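## Task

Place the bolts and the screw cap in the steel pan and leave every other object out of it. It only counts if the parts stay there without the robot holding them, and everything must settle and stop moving shortly after you end. Finish with both grippers released and moved away.

## Robot and tools

ROBOT. Two arms, left_arm and right_arm, each a six-joint arm with a parallel two-finger gripper. All poses share the scene frame: origin on the table top midway between the arms, +x out over the table, +z up, left_arm on the +y side. Base roots: left_arm at (-0.008, +0.332, 0) m, quat_wxyz (+1.000, 0, 0, -0.018); right_arm at (+0.006, -0.260, 0) m, quat_wxyz (+1.000, 0, 0, -0.028). The arm names are labels, not image sides. Joint ranges (rad), base to hand: waist -2.618 to 3.054, shoulder 0 to 3.142, elbow 0 to 3.142, wrist pitch and wrist yaw -1.571 to 1.571, wrist roll -2.094 to 2.094. The gripper's fingers extend along its own +z axis and close along its own y axis. end_effector_position is the point between the pads, roughly 1 cm short of the fingertips. A wrist camera mount rides on each gripper.

ROW FORMAT. Every motion command uses a row of 16 numbers covering both arms even if one stays still: left_arm x, y, z, qw, qx, qy, qz, opening, then right_arm the same eight. x, y, z is an absolute target in metres for that gripper's end_effector_position and the quaternion (w first) an absolute target orientation, both in the scene frame. Opening runs from -1 (closed) to +1 (fully open, 0.094 m); it is a target finger opening, not an offset. Optionally add 12 more numbers, each 0 to 1: stiffness scales for left_arm's six joints then right_arm's six, in Joint positions order; they persist until changed.

execute_actions(actions): a list of up to 15 actions, run in sequence. Each action is a list of up to 15 rows, one row per control step of 1/30 s; if fewer than 15 rows are given, the last one repeats to fill 15 steps. An empty list just reports state and images. An action is refused for both arms if any target lies over 0.6 m from the gripper's current position along any of that gripper's own axes; if the first action fails this against the last reported state, or anything is malformed, nothing runs. Each step the commanded pose is clipped to within 70 mm and 16 degrees of the measured pose, so far targets need several actions; after an action the arm settles at its last clipped pose. To hold an orientation, resend the same quaternion you intended, not the drifted one reported.

move(target, speed, blocking): target is one 16-number row (absolute poses plus openings, optional stiffness). Each gripper follows a straight line to its pose, both finishing together, lasting 0.5 to 10 s (cut off at 10 s). speed is m/s, 0.002 to 0.5, default 0.25; rotation limited to twice that in rad/s. Openings are applied at the start. Paths ignore obstacles and the other arm. The result adds a move: line with the ending (done, off_target, moving, held, fault) and limits (paced = pose clipped; held = steps blocked, after which the arm may surge), plus each gripper's distance to its pose. With blocking=false you get a result after 0.5 s; further actions or moves are refused until a result shows it ended, so use wait or stop.

wait(seconds): 0 to 10; arms keep their last command, a running move continues, returns early if it ends. stop(): brakes a running move; needs stopping distance; fingers keep moving. zoom_image(camera, region): camera is cam_high, cam_low, cam_left_wrist or cam_right_wrist; region [x0, y0, x1, y1] in pixels of that camera's latest image, top-left origin, at most 504 by 504. Images are cam_high 504x504, cam_low 504x504, both wrists 616x616 (fisheye). read_manual(section) only returns licence texts. finished_scene(scene) ends the current scene, whose number you pass, and reports success; it is final.

RESULTS. The state line gives each gripper's position and quaternion; reported hand positions can be off, more so at long reach, and arms often stop a centimetre or more short, usually low. Hand target lines show where the controller now drives each gripper. pose unreachable means a clearance check altered or blocked that arm's command. grip_measured is the finger opening on the command scale (readings may be off by about 1 mm); the last Joint positions value is opening in metres. Step readings list positions at some steps, with HELD marking held-back steps. Joint torques are raw drive outputs with offsets and noise. FAULT and OVER-TEMPERATURE FAULT lines report arm stops; MOTOR HOT warns from 75 °C, the controller halts the arm 10 s at 90 °C, and at 100 °C the arm goes limp and falls.

GRASPING. To hold a part, command an opening below grip_measured: about 0.03 less grips firmly, smaller gaps grip lighter. Pads push about 50 to 62 N, less on very thin parts, with a harder spike at first contact. Something may occasionally tug a held part or nudge a loose one.

AVOID. Knocking or placing anything off the table, dropping or slamming parts, hard or fast contacts (faster moves and targets set deeper past contact push harder), and letting the arms collide or press each other. For an arm that should stay put, resend its last reported pose and desired opening each call. Long loaded holds heat motors. Before ending, open the grippers, lift clear, and make sure nothing in or near the pan is still moving.

Each tool is called after "Call:" as name(argument=value, ...), one argument or row to a line, values as JSON.

## Session

Call:
execute_actions(
  actions=[],
)

Scene clock: 0.00 s.
left_arm: end_effector_position=(+0.4338, -0.0523, +0.1591) grip_measured=+1.000 end_effector_quat_wxyz=(-0.082, -0.369, +0.712, -0.592) | right_arm: end_effector_position=(+0.0793, -0.5351, +0.1817) grip_measured=+1.000 end_effector_quat_wxyz=(+0.187, +0.777, +0.582, +0.152)
Joint positions: left_arm=[-0.493  2.098  1.403  0.323  0.668 -1.949  0.094] | right_arm=[-1.55   1.481  1.35  -1.328 -0.475  0.277  0.094]
Joint velocities: left_arm=[ 0.002 -0.002  0.007  0.037 -0.066 -0.051  0.   ] | right_arm=[ 0.002 -0.007  0.012 -0.022 -0.007  0.051  0.   ]
Joint torques (N m, as the arm reports them, + toward a larger angle): no reading
Hand target (left_arm): +0.435, -0.053, +0.171; -0.076, -0.359, +0.710, -0.601
Hand target (right_arm): +0.080, -0.535, +0.184; +0.190, +0.775, +0.583, +0.152
Joint stiffness scale: left_arm=[1. 1. 1. 1. 1. 1.] | right_arm=[1. 1. 1. 1. 1. 1.]

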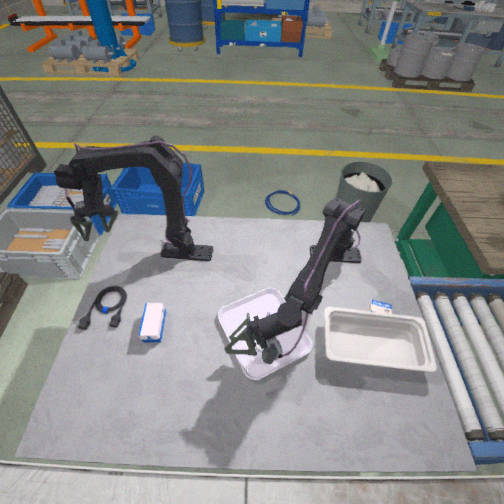

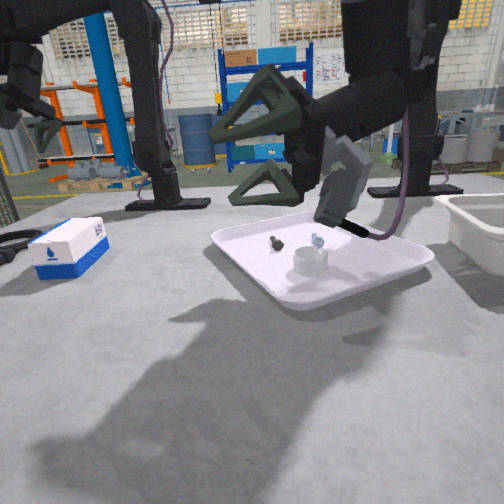

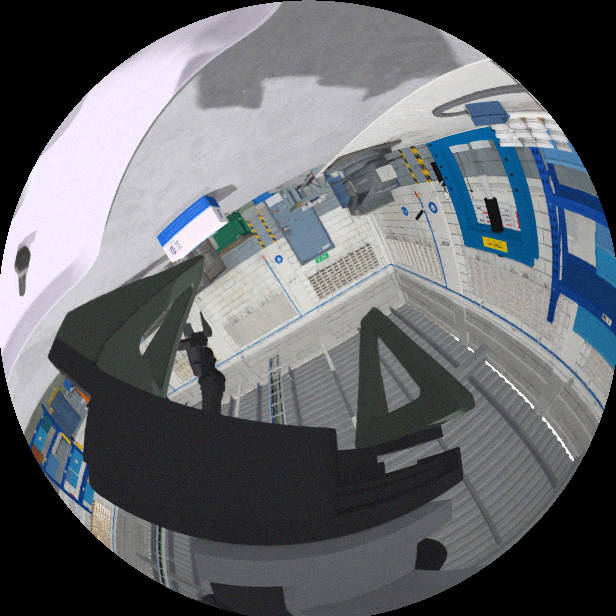

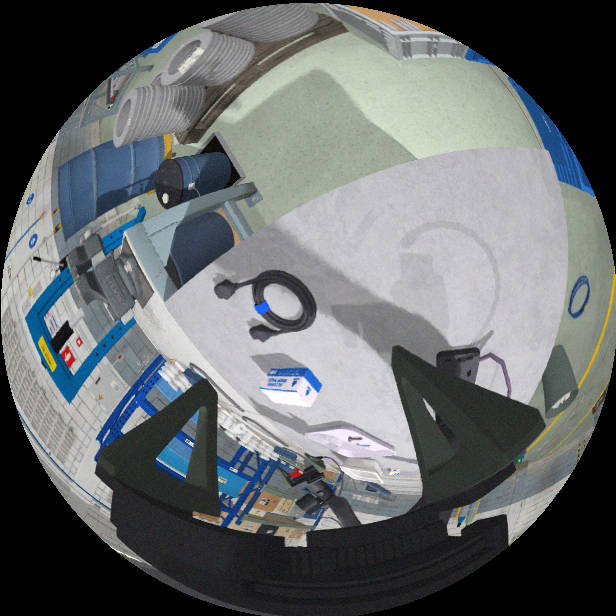

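Call:
move(
  target=[0.32,0.10,0.28,0,0.707,0.707,0.0,1, 0.0793,-0.5351,0.1817,0.187,0.777,0.582,0.152,1],
  speed=0.3,
)

Scene clock: 8.83 s.
left_arm: end_effector_position=(+0.3236, +0.0983, +0.2727) grip_measured=+1.000 end_effector_quat_wxyz=(+0.172, +0.689, +0.704, +0.024) | right_arm: end_effector_position=(+0.0793, -0.5351, +0.1817) grip_measured=+1.000 end_effector_quat_wxyz=(+0.187, +0.777, +0.582, +0.152)
Joint positions: left_arm=[-0.579  1.921  2.266 -1.567  0.006  0.933  0.094] | right_arm=[-1.55   1.481  1.35  -1.328 -0.475  0.277  0.094]
Joint velocities: left_arm=[-0.012 -0.017  0.002  0.007 -0.051 -0.037  0.   ] | right_arm=[-0.007  0.012  0.002  0.022  0.022  0.007  0.   ]
Joint torques (N m, as the arm reports them, + toward a larger angle): left_arm=[ -0.43 -10.44   4.26   0.81  -0.03   0.1 ] | right_arm=[ 0.05 -4.69  7.33  0.58 -0.25  0.  ]
Hand target (left_arm): +0.318, +0.100, +0.277; +0.175, +0.693, +0.699, +0.026
Hand target (right_arm): +0.079, -0.535, +0.182; +0.187, +0.777, +0.582, +0.152
Off the commanded pose (left_arm): 0.008 m, 20 deg; orientation clipped at the last step of the last action.
Off the commanded pose (right_arm): 0.000 m, 0 deg.
Joint stiffness scale: left_arm=[1. 1. 1. 1. 1. 1.] | right_arm=[1. 1. 1. 1. 1. 1.]
joint sent to its limit (left arm) — the command would take joint 4 (wrist pitch) past its lower limit, so that joint was sent only as far as its limit.
move: off_target (left_arm); limits=paced

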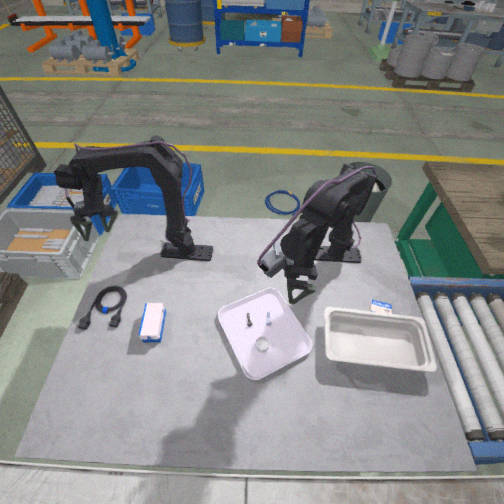

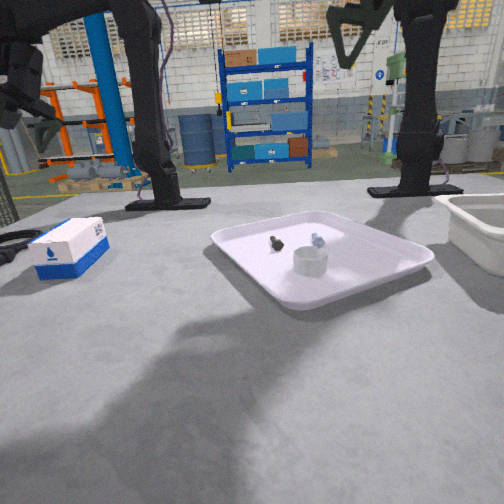

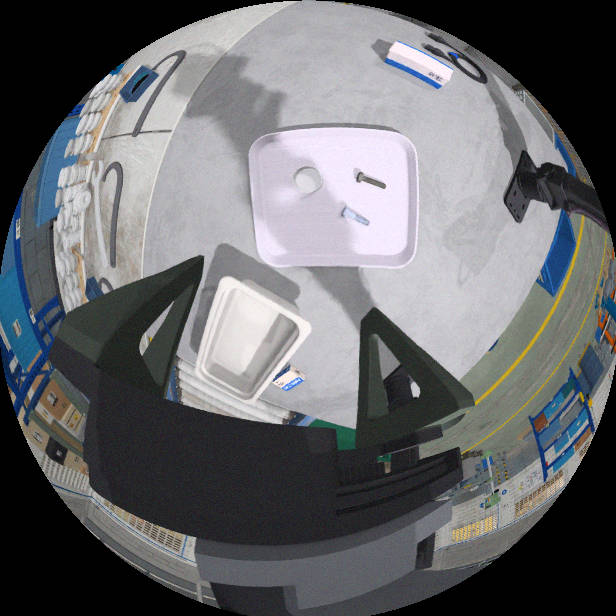

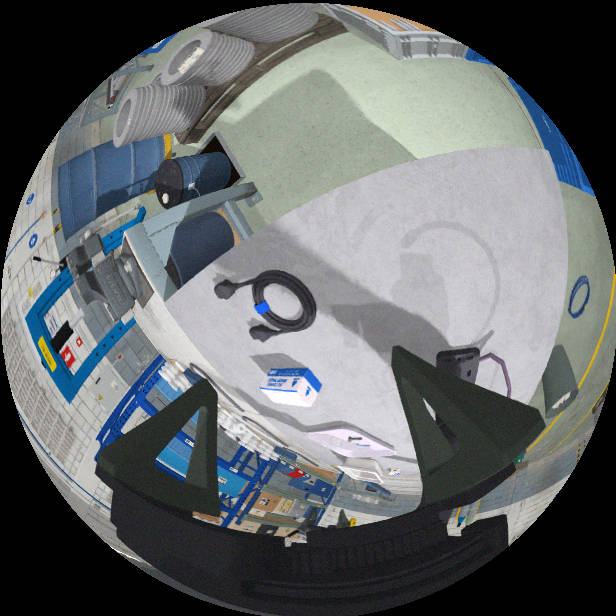

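Call:
move(
  target=[0.27,0.05,0.12,0,0,1,0.0,1, 0.0793,-0.5351,0.1817,0.187,0.777,0.582,0.152,1],
  speed=0.3,
)

Scene clock: 23.73 s.
left_arm: end_effector_position=(+0.2725, +0.0505, +0.1229) grip_measured=+1.000 end_effector_quat_wxyz=(-0.002, +0.001, +1.000, -0.001) | right_arm: end_effector_position=(+0.0793, -0.5351, +0.1817) grip_measured=+1.000 end_effector_quat_wxyz=(+0.187, +0.777, +0.582, +0.152)
Joint positions: left_arm=[-0.753  2.072  1.916 -1.417  0.005 -0.787  0.094] | right_arm=[-1.55   1.481  1.35  -1.328 -0.475  0.277  0.094]
Joint velocities: left_arm=[-0.007  0.002  0.022 -0.007 -0.037 -0.081  0.   ] | right_arm=[ 0.012 -0.012  0.002 -0.051  0.022 -0.007  0.   ]
Joint torques (N m, as the arm reports them, + toward a larger angle): left_arm=[ -0.58 -10.16   4.65   0.29  -0.03  -0.02] | right_arm=[ 0.04 -4.69  7.32  0.58 -0.25  0.  ]
Hand target (left_arm): +0.272, +0.048, +0.119; -0.001, -0.000, +1.000, -0.000
Hand target (right_arm): +0.079, -0.535, +0.182; +0.187, +0.777, +0.582, +0.152
Off the commanded pose (left_arm): 0.004 m, 0 deg.
Off the commanded pose (right_arm): 0.000 m, 0 deg.
Joint stiffness scale: left_arm=[1. 1. 1. 1. 1. 1.] | right_arm=[1. 1. 1. 1. 1. 1.]
move: done

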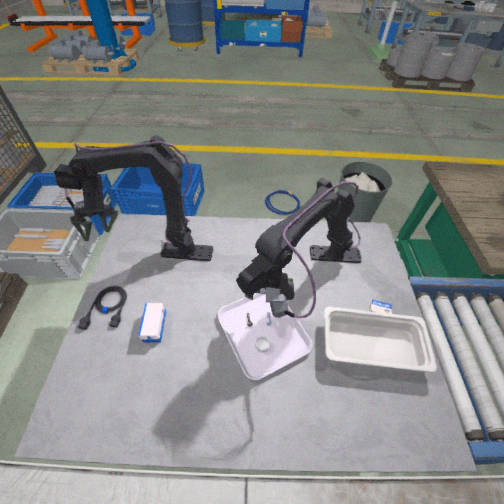

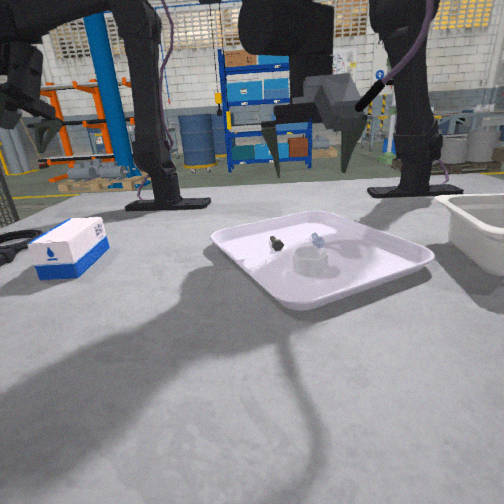

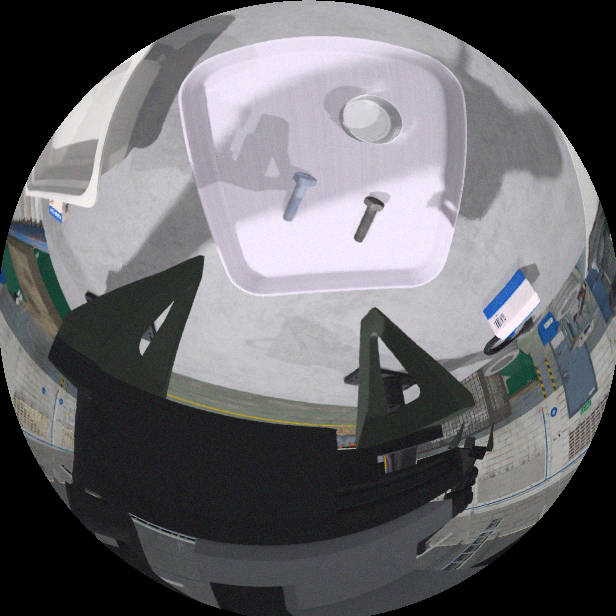

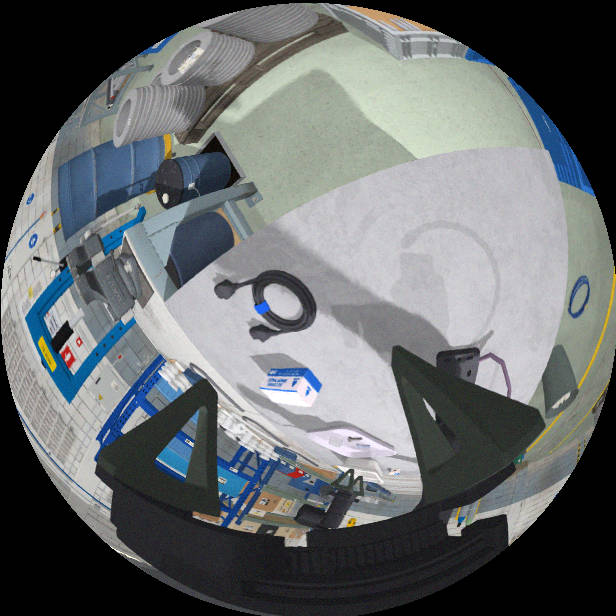

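Call:
move(
  target=[0.33,0.058,0.07,0,0,1,0.0,1, 0.0793,-0.5351,0.1817,0.187,0.777,0.582,0.152,1],
  speed=0.2,
)

Scene clock: 28.63 s.
left_arm: end_effector_position=(+0.3207, +0.0649, +0.0597) grip_measured=+1.000 end_effector_quat_wxyz=(-0.022, -0.004, +1.000, +0.013) | right_arm: end_effector_position=(+0.0793, -0.5351, +0.1817) grip_measured=+1.000 end_effector_quat_wxyz=(+0.187, +0.777, +0.582, +0.152)
Joint positions: left_arm=[-0.646  2.244  1.935 -1.312  0.008 -0.69   0.094] | right_arm=[-1.55   1.481  1.35  -1.328 -0.475  0.277  0.094]
Joint velocities: left_arm=[ 0.017 -0.002  0.002  0.022  0.007 -0.022  0.   ] | right_arm=[-0.002 -0.002 -0.012 -0.022 -0.051 -0.051  0.   ]
Joint torques (N m, as the arm reports them, + toward a larger angle): left_arm=[ -0.05 -12.27   7.34   0.17  -0.11   0.15] | right_arm=[ 0.04 -4.69  7.34  0.58 -0.24  0.  ]
Hand target (left_arm): +0.330, +0.059, +0.070; +0.001, -0.000, +1.000, +0.000
Hand target (right_arm): +0.079, -0.535, +0.182; +0.187, +0.777, +0.582, +0.152
Off the commanded pose (left_arm): 0.016 m, 3 deg.
Off the commanded pose (right_arm): 0.000 m, 0 deg.
Joint stiffness scale: left_arm=[1. 1. 1. 1. 1. 1.] | right_arm=[1. 1. 1. 1. 1. 1.]
move: off_target (left_arm)

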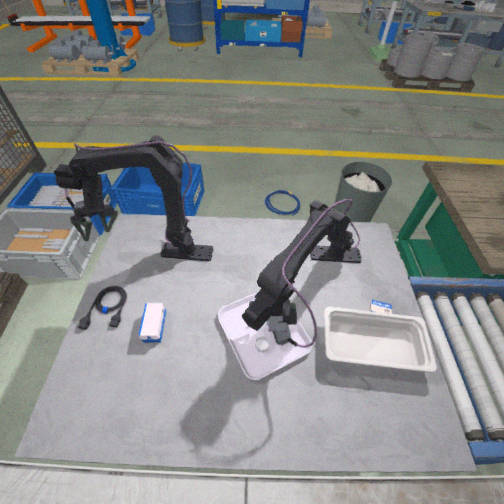

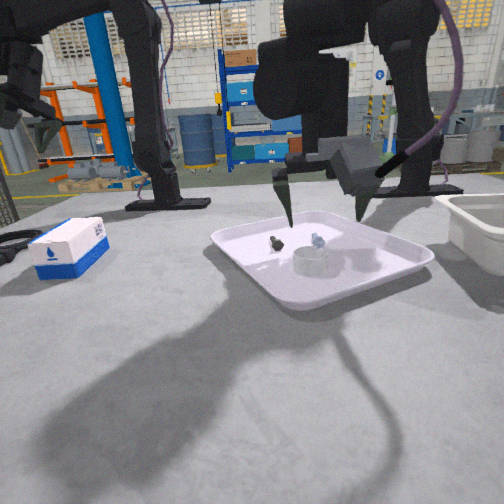

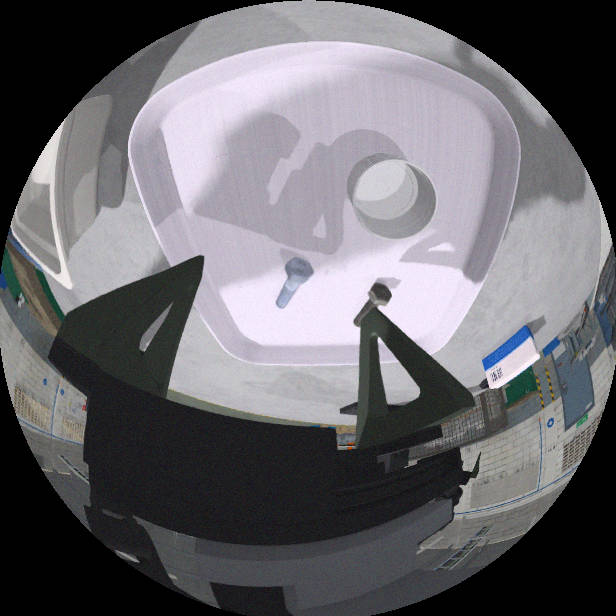

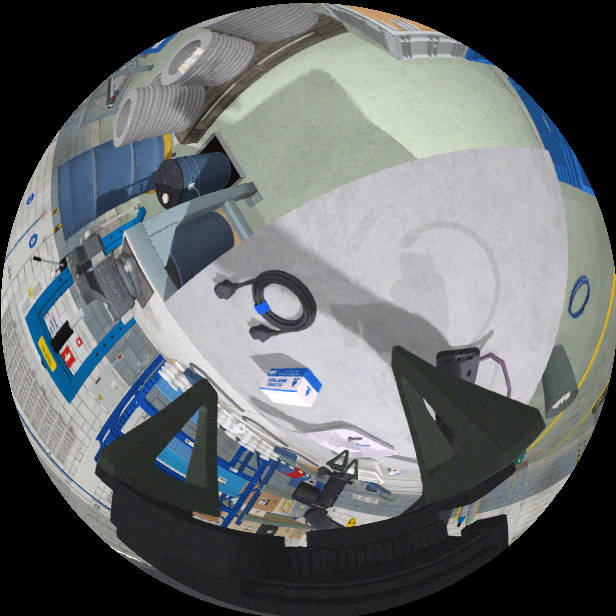

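Call:
move(
  target=[0.33,0.058,0.032,0,0,1,0.0,-0.2, 0.0793,-0.5351,0.1817,0.187,0.777,0.582,0.152,1],
  speed=0.1,
)

Scene clock: 36.03 s.
left_arm: end_effector_position=(+0.3297, +0.0575, +0.0369) grip_measured=-0.198 end_effector_quat_wxyz=(-0.003, -0.004, +1.000, -0.003) | right_arm: end_effector_position=(+0.0793, -0.5351, +0.1817) grip_measured=+1.000 end_effector_quat_wxyz=(+0.187, +0.777, +0.582, +0.152)
Joint positions: left_arm=[-0.646  2.252  1.859 -1.178  0.009 -0.69   0.038] | right_arm=[-1.55   1.481  1.35  -1.328 -0.475  0.277  0.094]
Joint velocities: left_arm=[ 0.007  0.002 -0.012 -0.022 -0.007 -0.007 -0.   ] | right_arm=[-0.012  0.032 -0.022  0.11  -0.007 -0.037  0.   ]
Joint torques (N m, as the arm reports them, + toward a larger angle): left_arm=[ -0.13 -11.14   4.89   0.35  -0.1    0.13] | right_arm=[ 0.04 -4.69  7.33  0.58 -0.25  0.  ]
Hand target (left_arm): +0.330, +0.058, +0.032; -0.000, +0.000, +1.000, -0.000
Hand target (right_arm): +0.079, -0.535, +0.182; +0.187, +0.777, +0.582, +0.152
Off the commanded pose (left_arm): 0.005 m, 1 deg.
Off the commanded pose (right_arm): 0.000 m, 0 deg.
Joint stiffness scale: left_arm=[1. 1. 1. 1. 1. 1.] | right_arm=[1. 1. 1. 1. 1. 1.]
move: done

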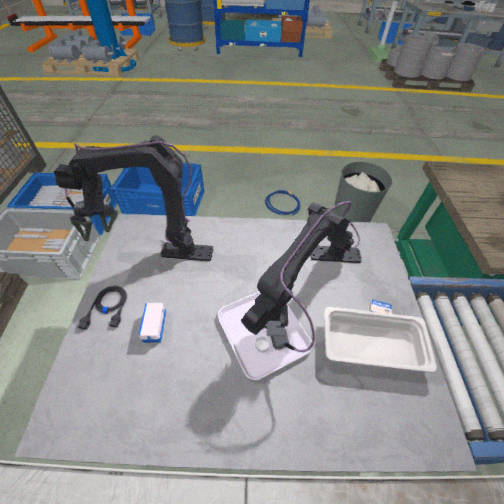

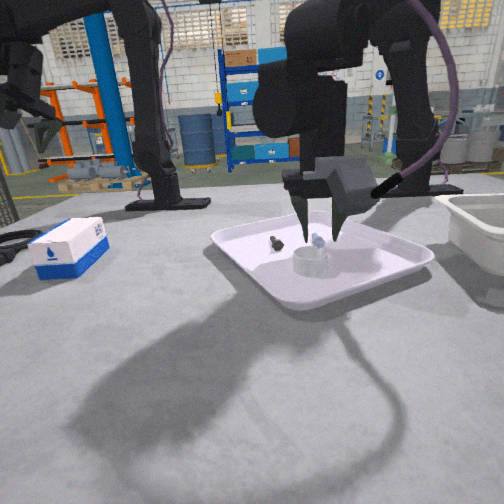

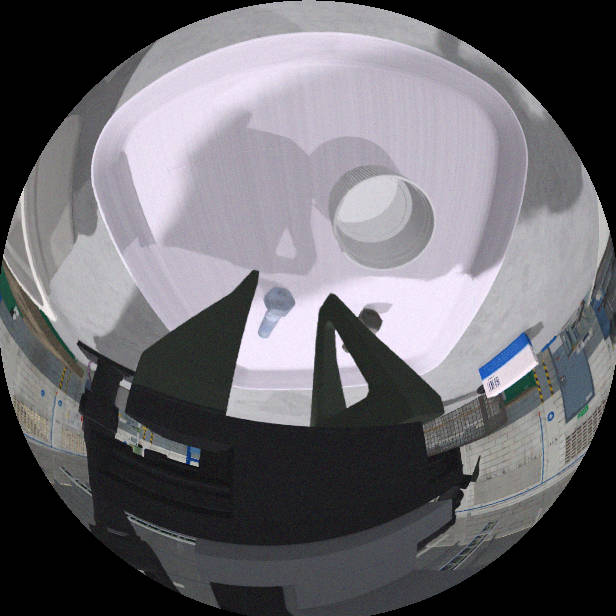

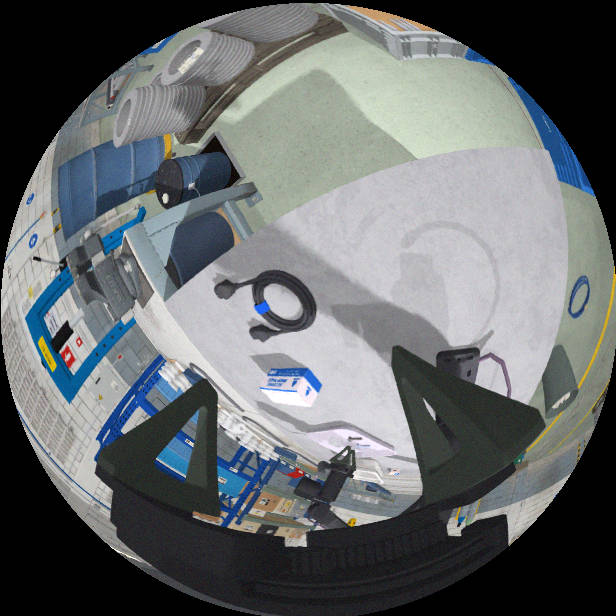

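Call:
move(
  target=[0.313,0.064,0.016,0,0,1,0.0,-0.2, 0.0793,-0.5351,0.1817,0.187,0.777,0.582,0.152,1],
  speed=0.06,
)

Scene clock: 40.67 s.
left_arm: end_effector_position=(+0.3153, +0.0645, +0.0177) grip_measured=-0.198 end_effector_quat_wxyz=(-0.006, -0.001, +1.000, -0.000) | right_arm: end_effector_position=(+0.0793, -0.5351, +0.1817) grip_measured=+1.000 end_effector_quat_wxyz=(+0.187, +0.777, +0.582, +0.152)
Joint positions: left_arm=[-0.655  2.213  1.717 -1.084  0.008 -0.692  0.038] | right_arm=[-1.55   1.481  1.35  -1.328 -0.475  0.277  0.094]
Joint velocities: left_arm=[-0.012 -0.002  0.002  0.051  0.007  0.007 -0.002] | right_arm=[-0.017  0.007 -0.002 -0.037 -0.051  0.007  0.   ]
Joint torques (N m, as the arm reports them, + toward a larger angle): left_arm=[ -0.57 -12.01   3.62   0.27  -0.08  -0.05] | right_arm=[ 0.05 -4.69  7.32  0.58 -0.24  0.01]
Hand target (left_arm): +0.313, +0.063, +0.016; -0.001, +0.000, +1.000, +0.000
Hand target (right_arm): +0.079, -0.535, +0.182; +0.187, +0.777, +0.582, +0.152
Off the commanded pose (left_arm): 0.003 m, 1 deg.
Off the commanded pose (right_arm): 0.000 m, 0 deg.
Joint stiffness scale: left_arm=[1. 1. 1. 1. 1. 1.] | right_arm=[1. 1. 1. 1. 1. 1.]
move: done

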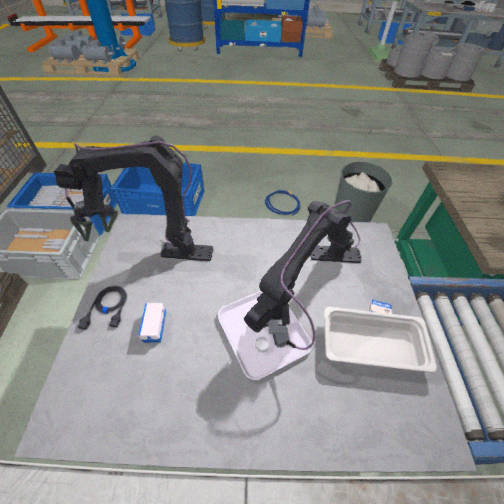

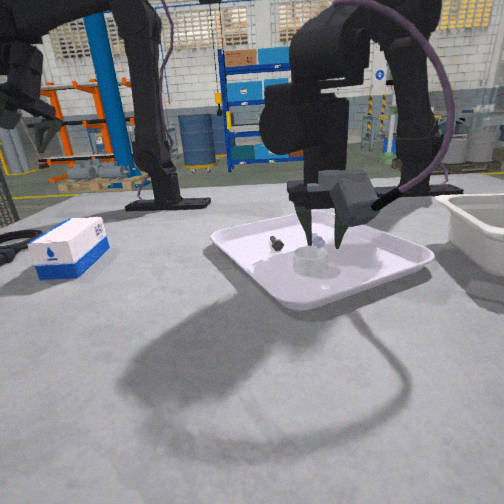

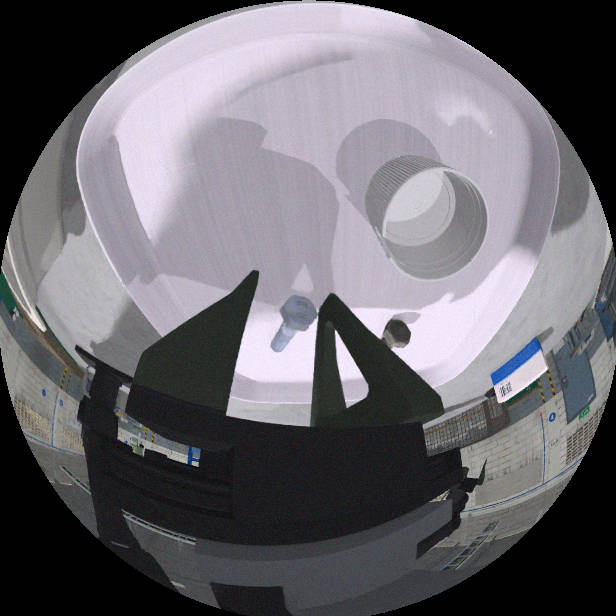

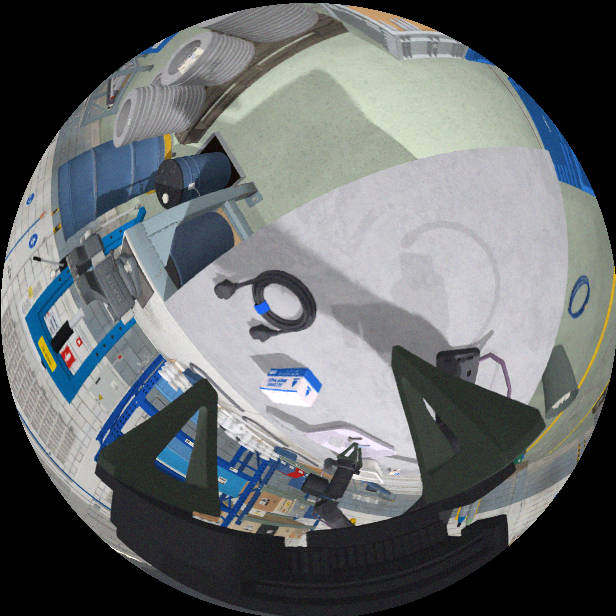

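Call:
move(
  target=[0.298,0.061,0.016,0,0,1,0.0,-0.2, 0.0793,-0.5351,0.1817,0.187,0.777,0.582,0.152,1],
  speed=0.06,
)

Call:
move(
  target=[0.298,0.061,0.016,0,0,1,0.0,-0.95, 0.0793,-0.5351,0.1817,0.187,0.777,0.582,0.152,1],
  speed=0.06,
)

Scene clock: 44.93 s.
left_arm: end_effector_position=(+0.3062, +0.0600, +0.0174) grip_measured=-0.198 end_effector_quat_wxyz=(+0.005, -0.002, +1.000, -0.002) | right_arm: end_effector_position=(+0.0793, -0.5351, +0.1817) grip_measured=+1.000 end_effector_quat_wxyz=(+0.187, +0.777, +0.582, +0.152)
Joint positions: left_arm=[-0.682  2.178  1.658 -1.04  -0.003 -0.721  0.038] | right_arm=[-1.55   1.481  1.35  -1.328 -0.475  0.277  0.094]
Joint velocities: left_arm=[-0.017  0.012 -0.007  0.007  0.037 -0.022 -0.   ] | right_arm=[-0.002 -0.027 -0.007  0.037  0.066 -0.022  0.   ]
Joint torques (N m, as the arm reports them, + toward a larger angle): left_arm=[ -0.74 -11.92   3.59   0.26  -0.02  -0.01] | right_arm=[ 0.05 -4.69  7.33  0.58 -0.25  0.  ]
Hand target (left_arm): +0.298, +0.061, +0.016; -0.000, -0.000, +1.000, +0.000
Hand target (right_arm): +0.079, -0.535, +0.182; +0.187, +0.777, +0.582, +0.152
Off the commanded pose (left_arm): 0.008 m, 1 deg.
Off the commanded pose (right_arm): 0.000 m, 0 deg.
Joint stiffness scale: left_arm=[1. 1. 1. 1. 1. 1.] | right_arm=[1. 1. 1. 1. 1. 1.]
move: done

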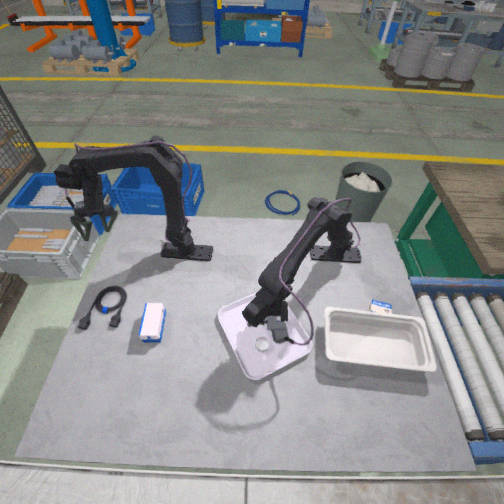

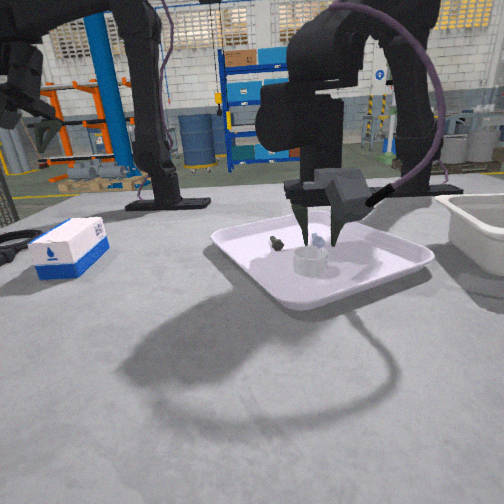

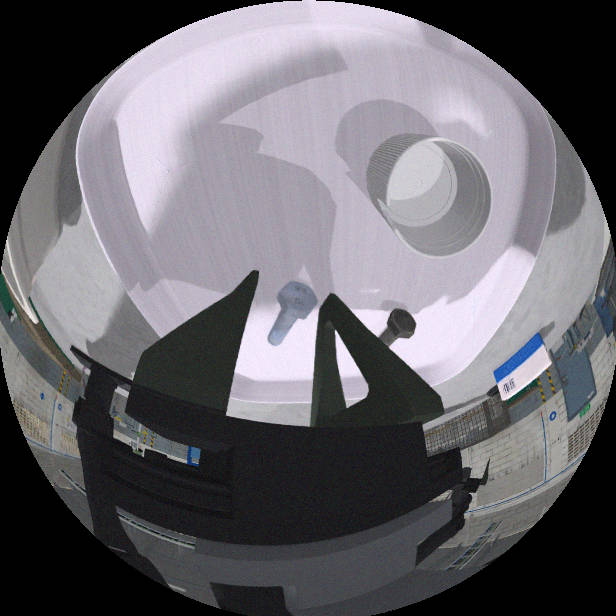

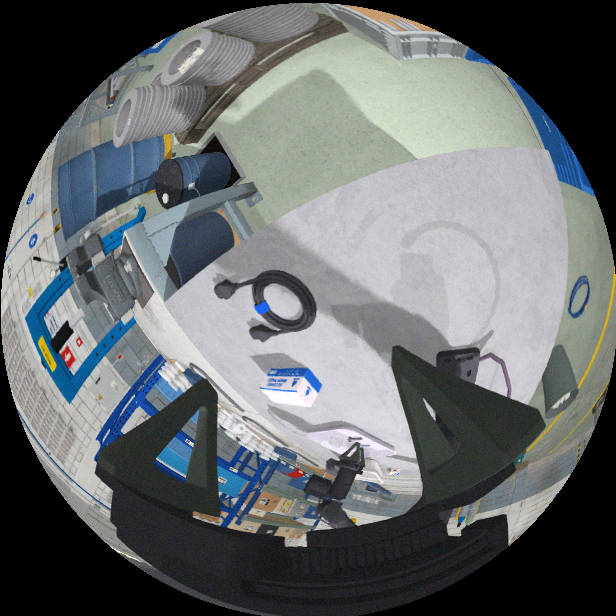

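Scene clock: 45.63 s.
left_arm: end_effector_position=(+0.3054, +0.0597, +0.0169) grip_measured=-0.694 end_effector_quat_wxyz=(+0.003, -0.002, +1.000, -0.004) | right_arm: end_effector_position=(+0.0793, -0.5351, +0.1817) grip_measured=+1.000 end_effector_quat_wxyz=(+0.187, +0.777, +0.582, +0.152)
Joint positions: left_arm=[-0.682  2.178  1.656 -1.039  0.001 -0.721  0.014] | right_arm=[-1.55   1.481  1.35  -1.328 -0.475  0.277  0.094]
Joint velocities: left_arm=[-0.002  0.012 -0.002  0.007  0.081 -0.037 -0.   ] | right_arm=[ 0.007  0.002  0.002  0.051 -0.081  0.022  0.   ]
Joint torques (N m, as the arm reports them, + toward a larger angle): left_arm=[ -0.83 -12.1    3.59   0.19  -0.01  -0.03] | right_arm=[ 0.04 -4.69  7.33  0.58 -0.25  0.01]
Hand target (left_arm): +0.298, +0.061, +0.016; -0.000, +0.000, +1.000, -0.000
Hand target (right_arm): +0.079, -0.535, +0.182; +0.187, +0.777, +0.582, +0.152
Off the commanded pose (left_arm): 0.008 m, 1 deg.
Off the commanded pose (right_arm): 0.000 m, 0 deg.
Joint stiffness scale: left_arm=[1. 1. 1. 1. 1. 1.] | right_arm=[1. 1. 1. 1. 1. 1.]
move: done

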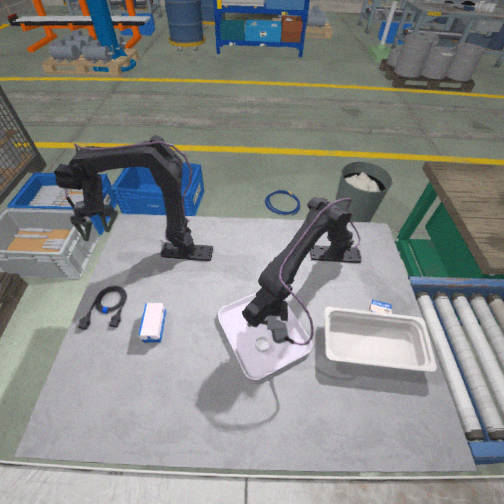

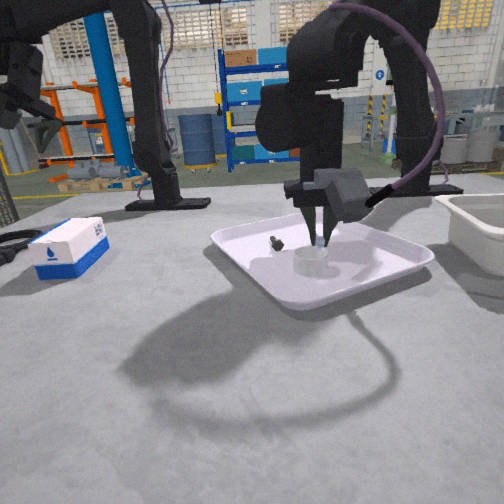

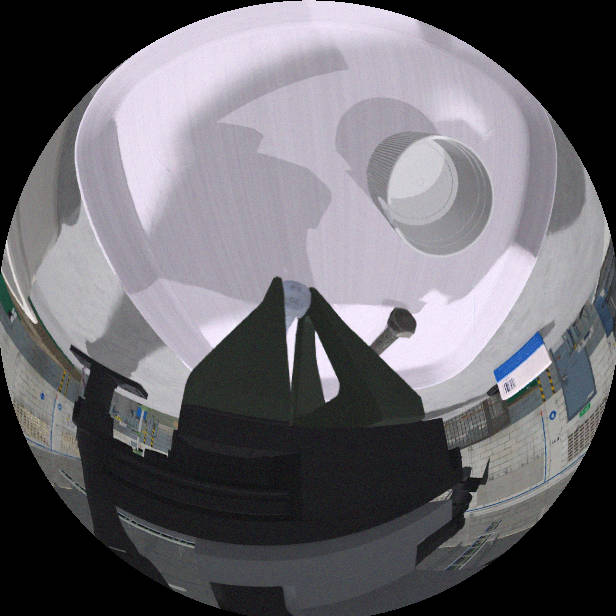

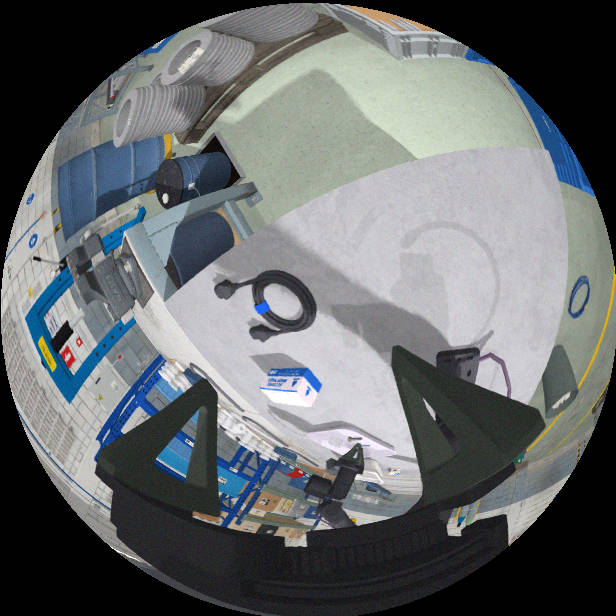

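Call:
move(
  target=[0.305,0.08,0.17,0,0,1,0.0,-0.75, 0.0793,-0.5351,0.1817,0.187,0.777,0.582,0.152,1],
  speed=0.2,
)

Call:
move(
  target=[0.35,0.38,0.17,0,0,1,0.0,-0.75, 0.0793,-0.5351,0.1817,0.187,0.777,0.582,0.152,1],
  speed=0.3,
)

Scene clock: 53.87 s.
left_arm: end_effector_position=(+0.3016, +0.0789, +0.1589) grip_measured=-0.694 end_effector_quat_wxyz=(+0.004, -0.000, +1.000, -0.006) | right_arm: end_effector_position=(+0.0793, -0.5351, +0.1817) grip_measured=+1.000 end_effector_quat_wxyz=(+0.187, +0.777, +0.582, +0.152)
Joint positions: left_arm=[-0.651  2.092  2.091 -1.556  0.003 -0.688  0.014] | right_arm=[-1.55   1.481  1.35  -1.328 -0.475  0.277  0.094]
Joint velocities: left_arm=[-0.017 -0.012  0.002  0.007  0.022  0.051  0.   ] | right_arm=[-0.002 -0.007  0.007 -0.051 -0.007  0.022  0.   ]
Joint torques (N m, as the arm reports them, + toward a larger angle): left_arm=[  0.64 -11.4    6.75   0.08  -0.05   0.13] | right_arm=[ 0.04 -4.69  7.34  0.58 -0.25  0.  ]
Hand target (left_arm): +0.303, +0.082, +0.169; +0.014, -0.000, +1.000, -0.011
Hand target (right_arm): +0.079, -0.535, +0.182; +0.187, +0.777, +0.582, +0.152
Off the commanded pose (left_arm): 0.012 m, 1 deg.
Off the commanded pose (right_arm): 0.000 m, 0 deg.
Joint stiffness scale: left_arm=[1. 1. 1. 1. 1. 1.] | right_arm=[1. 1. 1. 1. 1. 1.]
joint sent to its limit (left arm) — the command would take joint 4 (wrist pitch) past its lower limit, so that joint was sent only as far as its limit.
move: off_target (left_arm)

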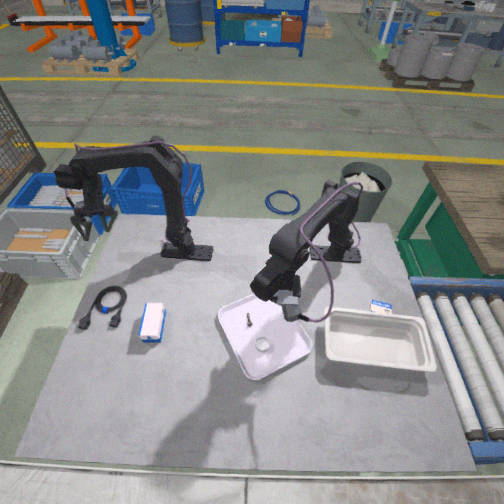

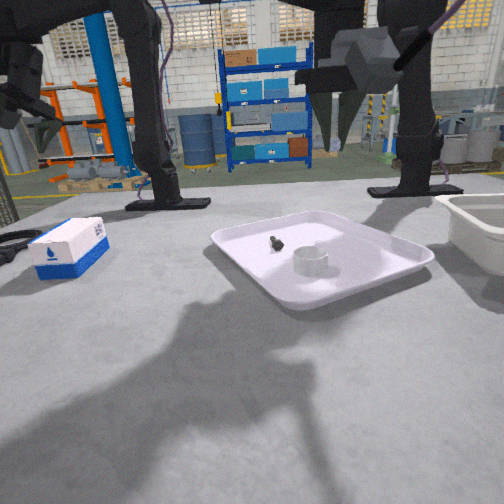

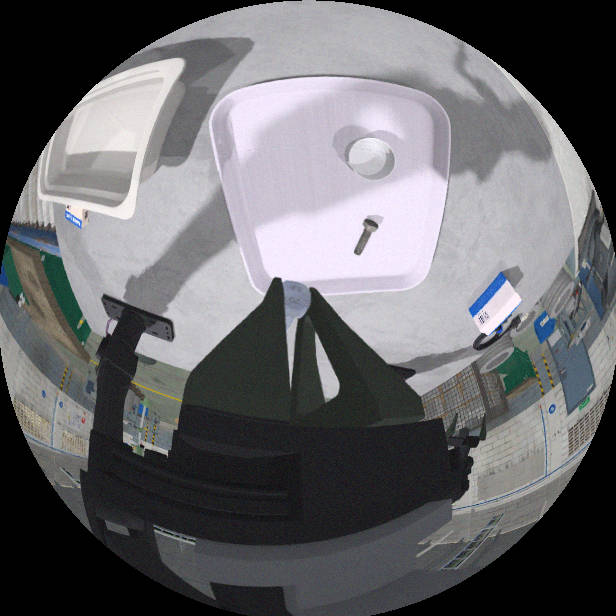

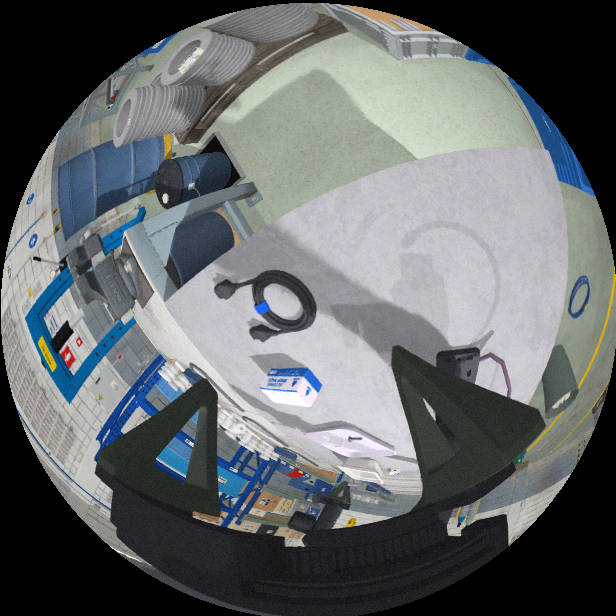

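Scene clock: 55.57 s.
left_arm: end_effector_position=(+0.3436, +0.3841, +0.1637) grip_measured=-0.694 end_effector_quat_wxyz=(-0.006, -0.007, +1.000, +0.006) | right_arm: end_effector_position=(+0.0793, -0.5351, +0.1817) grip_measured=+1.000 end_effector_quat_wxyz=(+0.187, +0.777, +0.582, +0.152)
Joint positions: left_arm=[ 0.173  1.918  1.858 -1.521 -0.013  0.122  0.014] | right_arm=[-1.55   1.481  1.35  -1.328 -0.475  0.277  0.094]
Joint velocities: left_arm=[ 0.002  0.007  0.012 -0.066  0.051  0.051  0.   ] | right_arm=[-0.002  0.012  0.022 -0.066 -0.066 -0.081  0.   ]
Joint torques (N m, as the arm reports them, + toward a larger angle): left_arm=[-0.49 -8.38  7.36 -0.02  0.04  0.05] | right_arm=[ 0.05 -4.68  7.32  0.58 -0.25  0.01]
Hand target (left_arm): +0.348, +0.382, +0.170; +0.003, -0.000, +1.000, +0.005
Hand target (right_arm): +0.079, -0.535, +0.182; +0.187, +0.777, +0.582, +0.152
Off the commanded pose (left_arm): 0.010 m, 1 deg.
Off the commanded pose (right_arm): 0.000 m, 0 deg.
Joint stiffness scale: left_arm=[1. 1. 1. 1. 1. 1.] | right_arm=[1. 1. 1. 1. 1. 1.]
move: done

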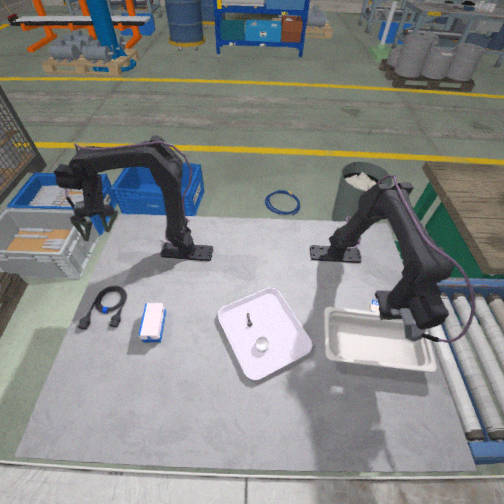

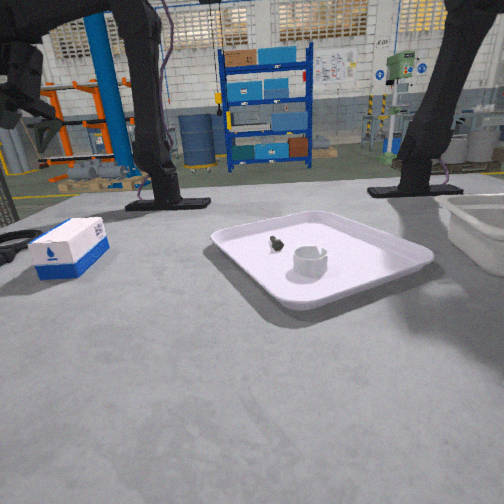

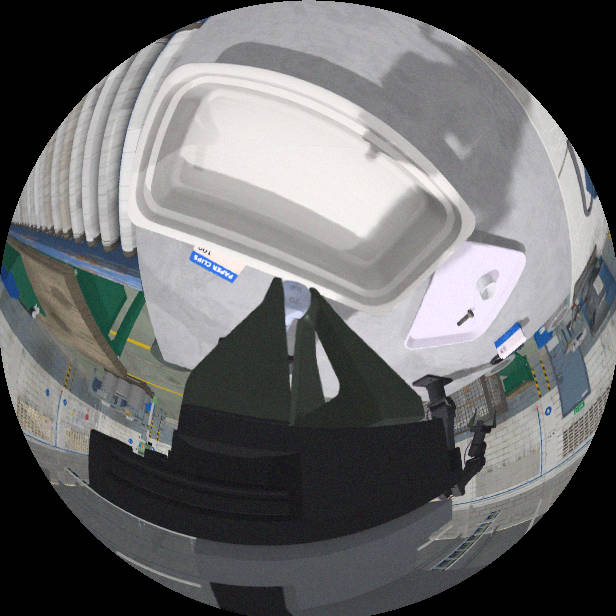

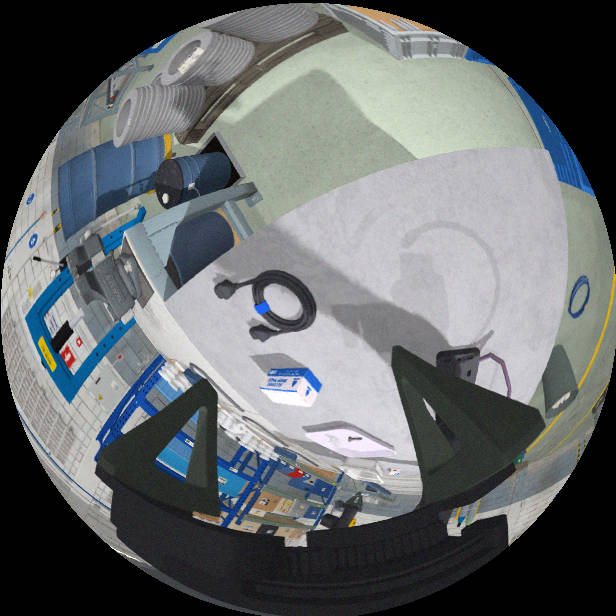

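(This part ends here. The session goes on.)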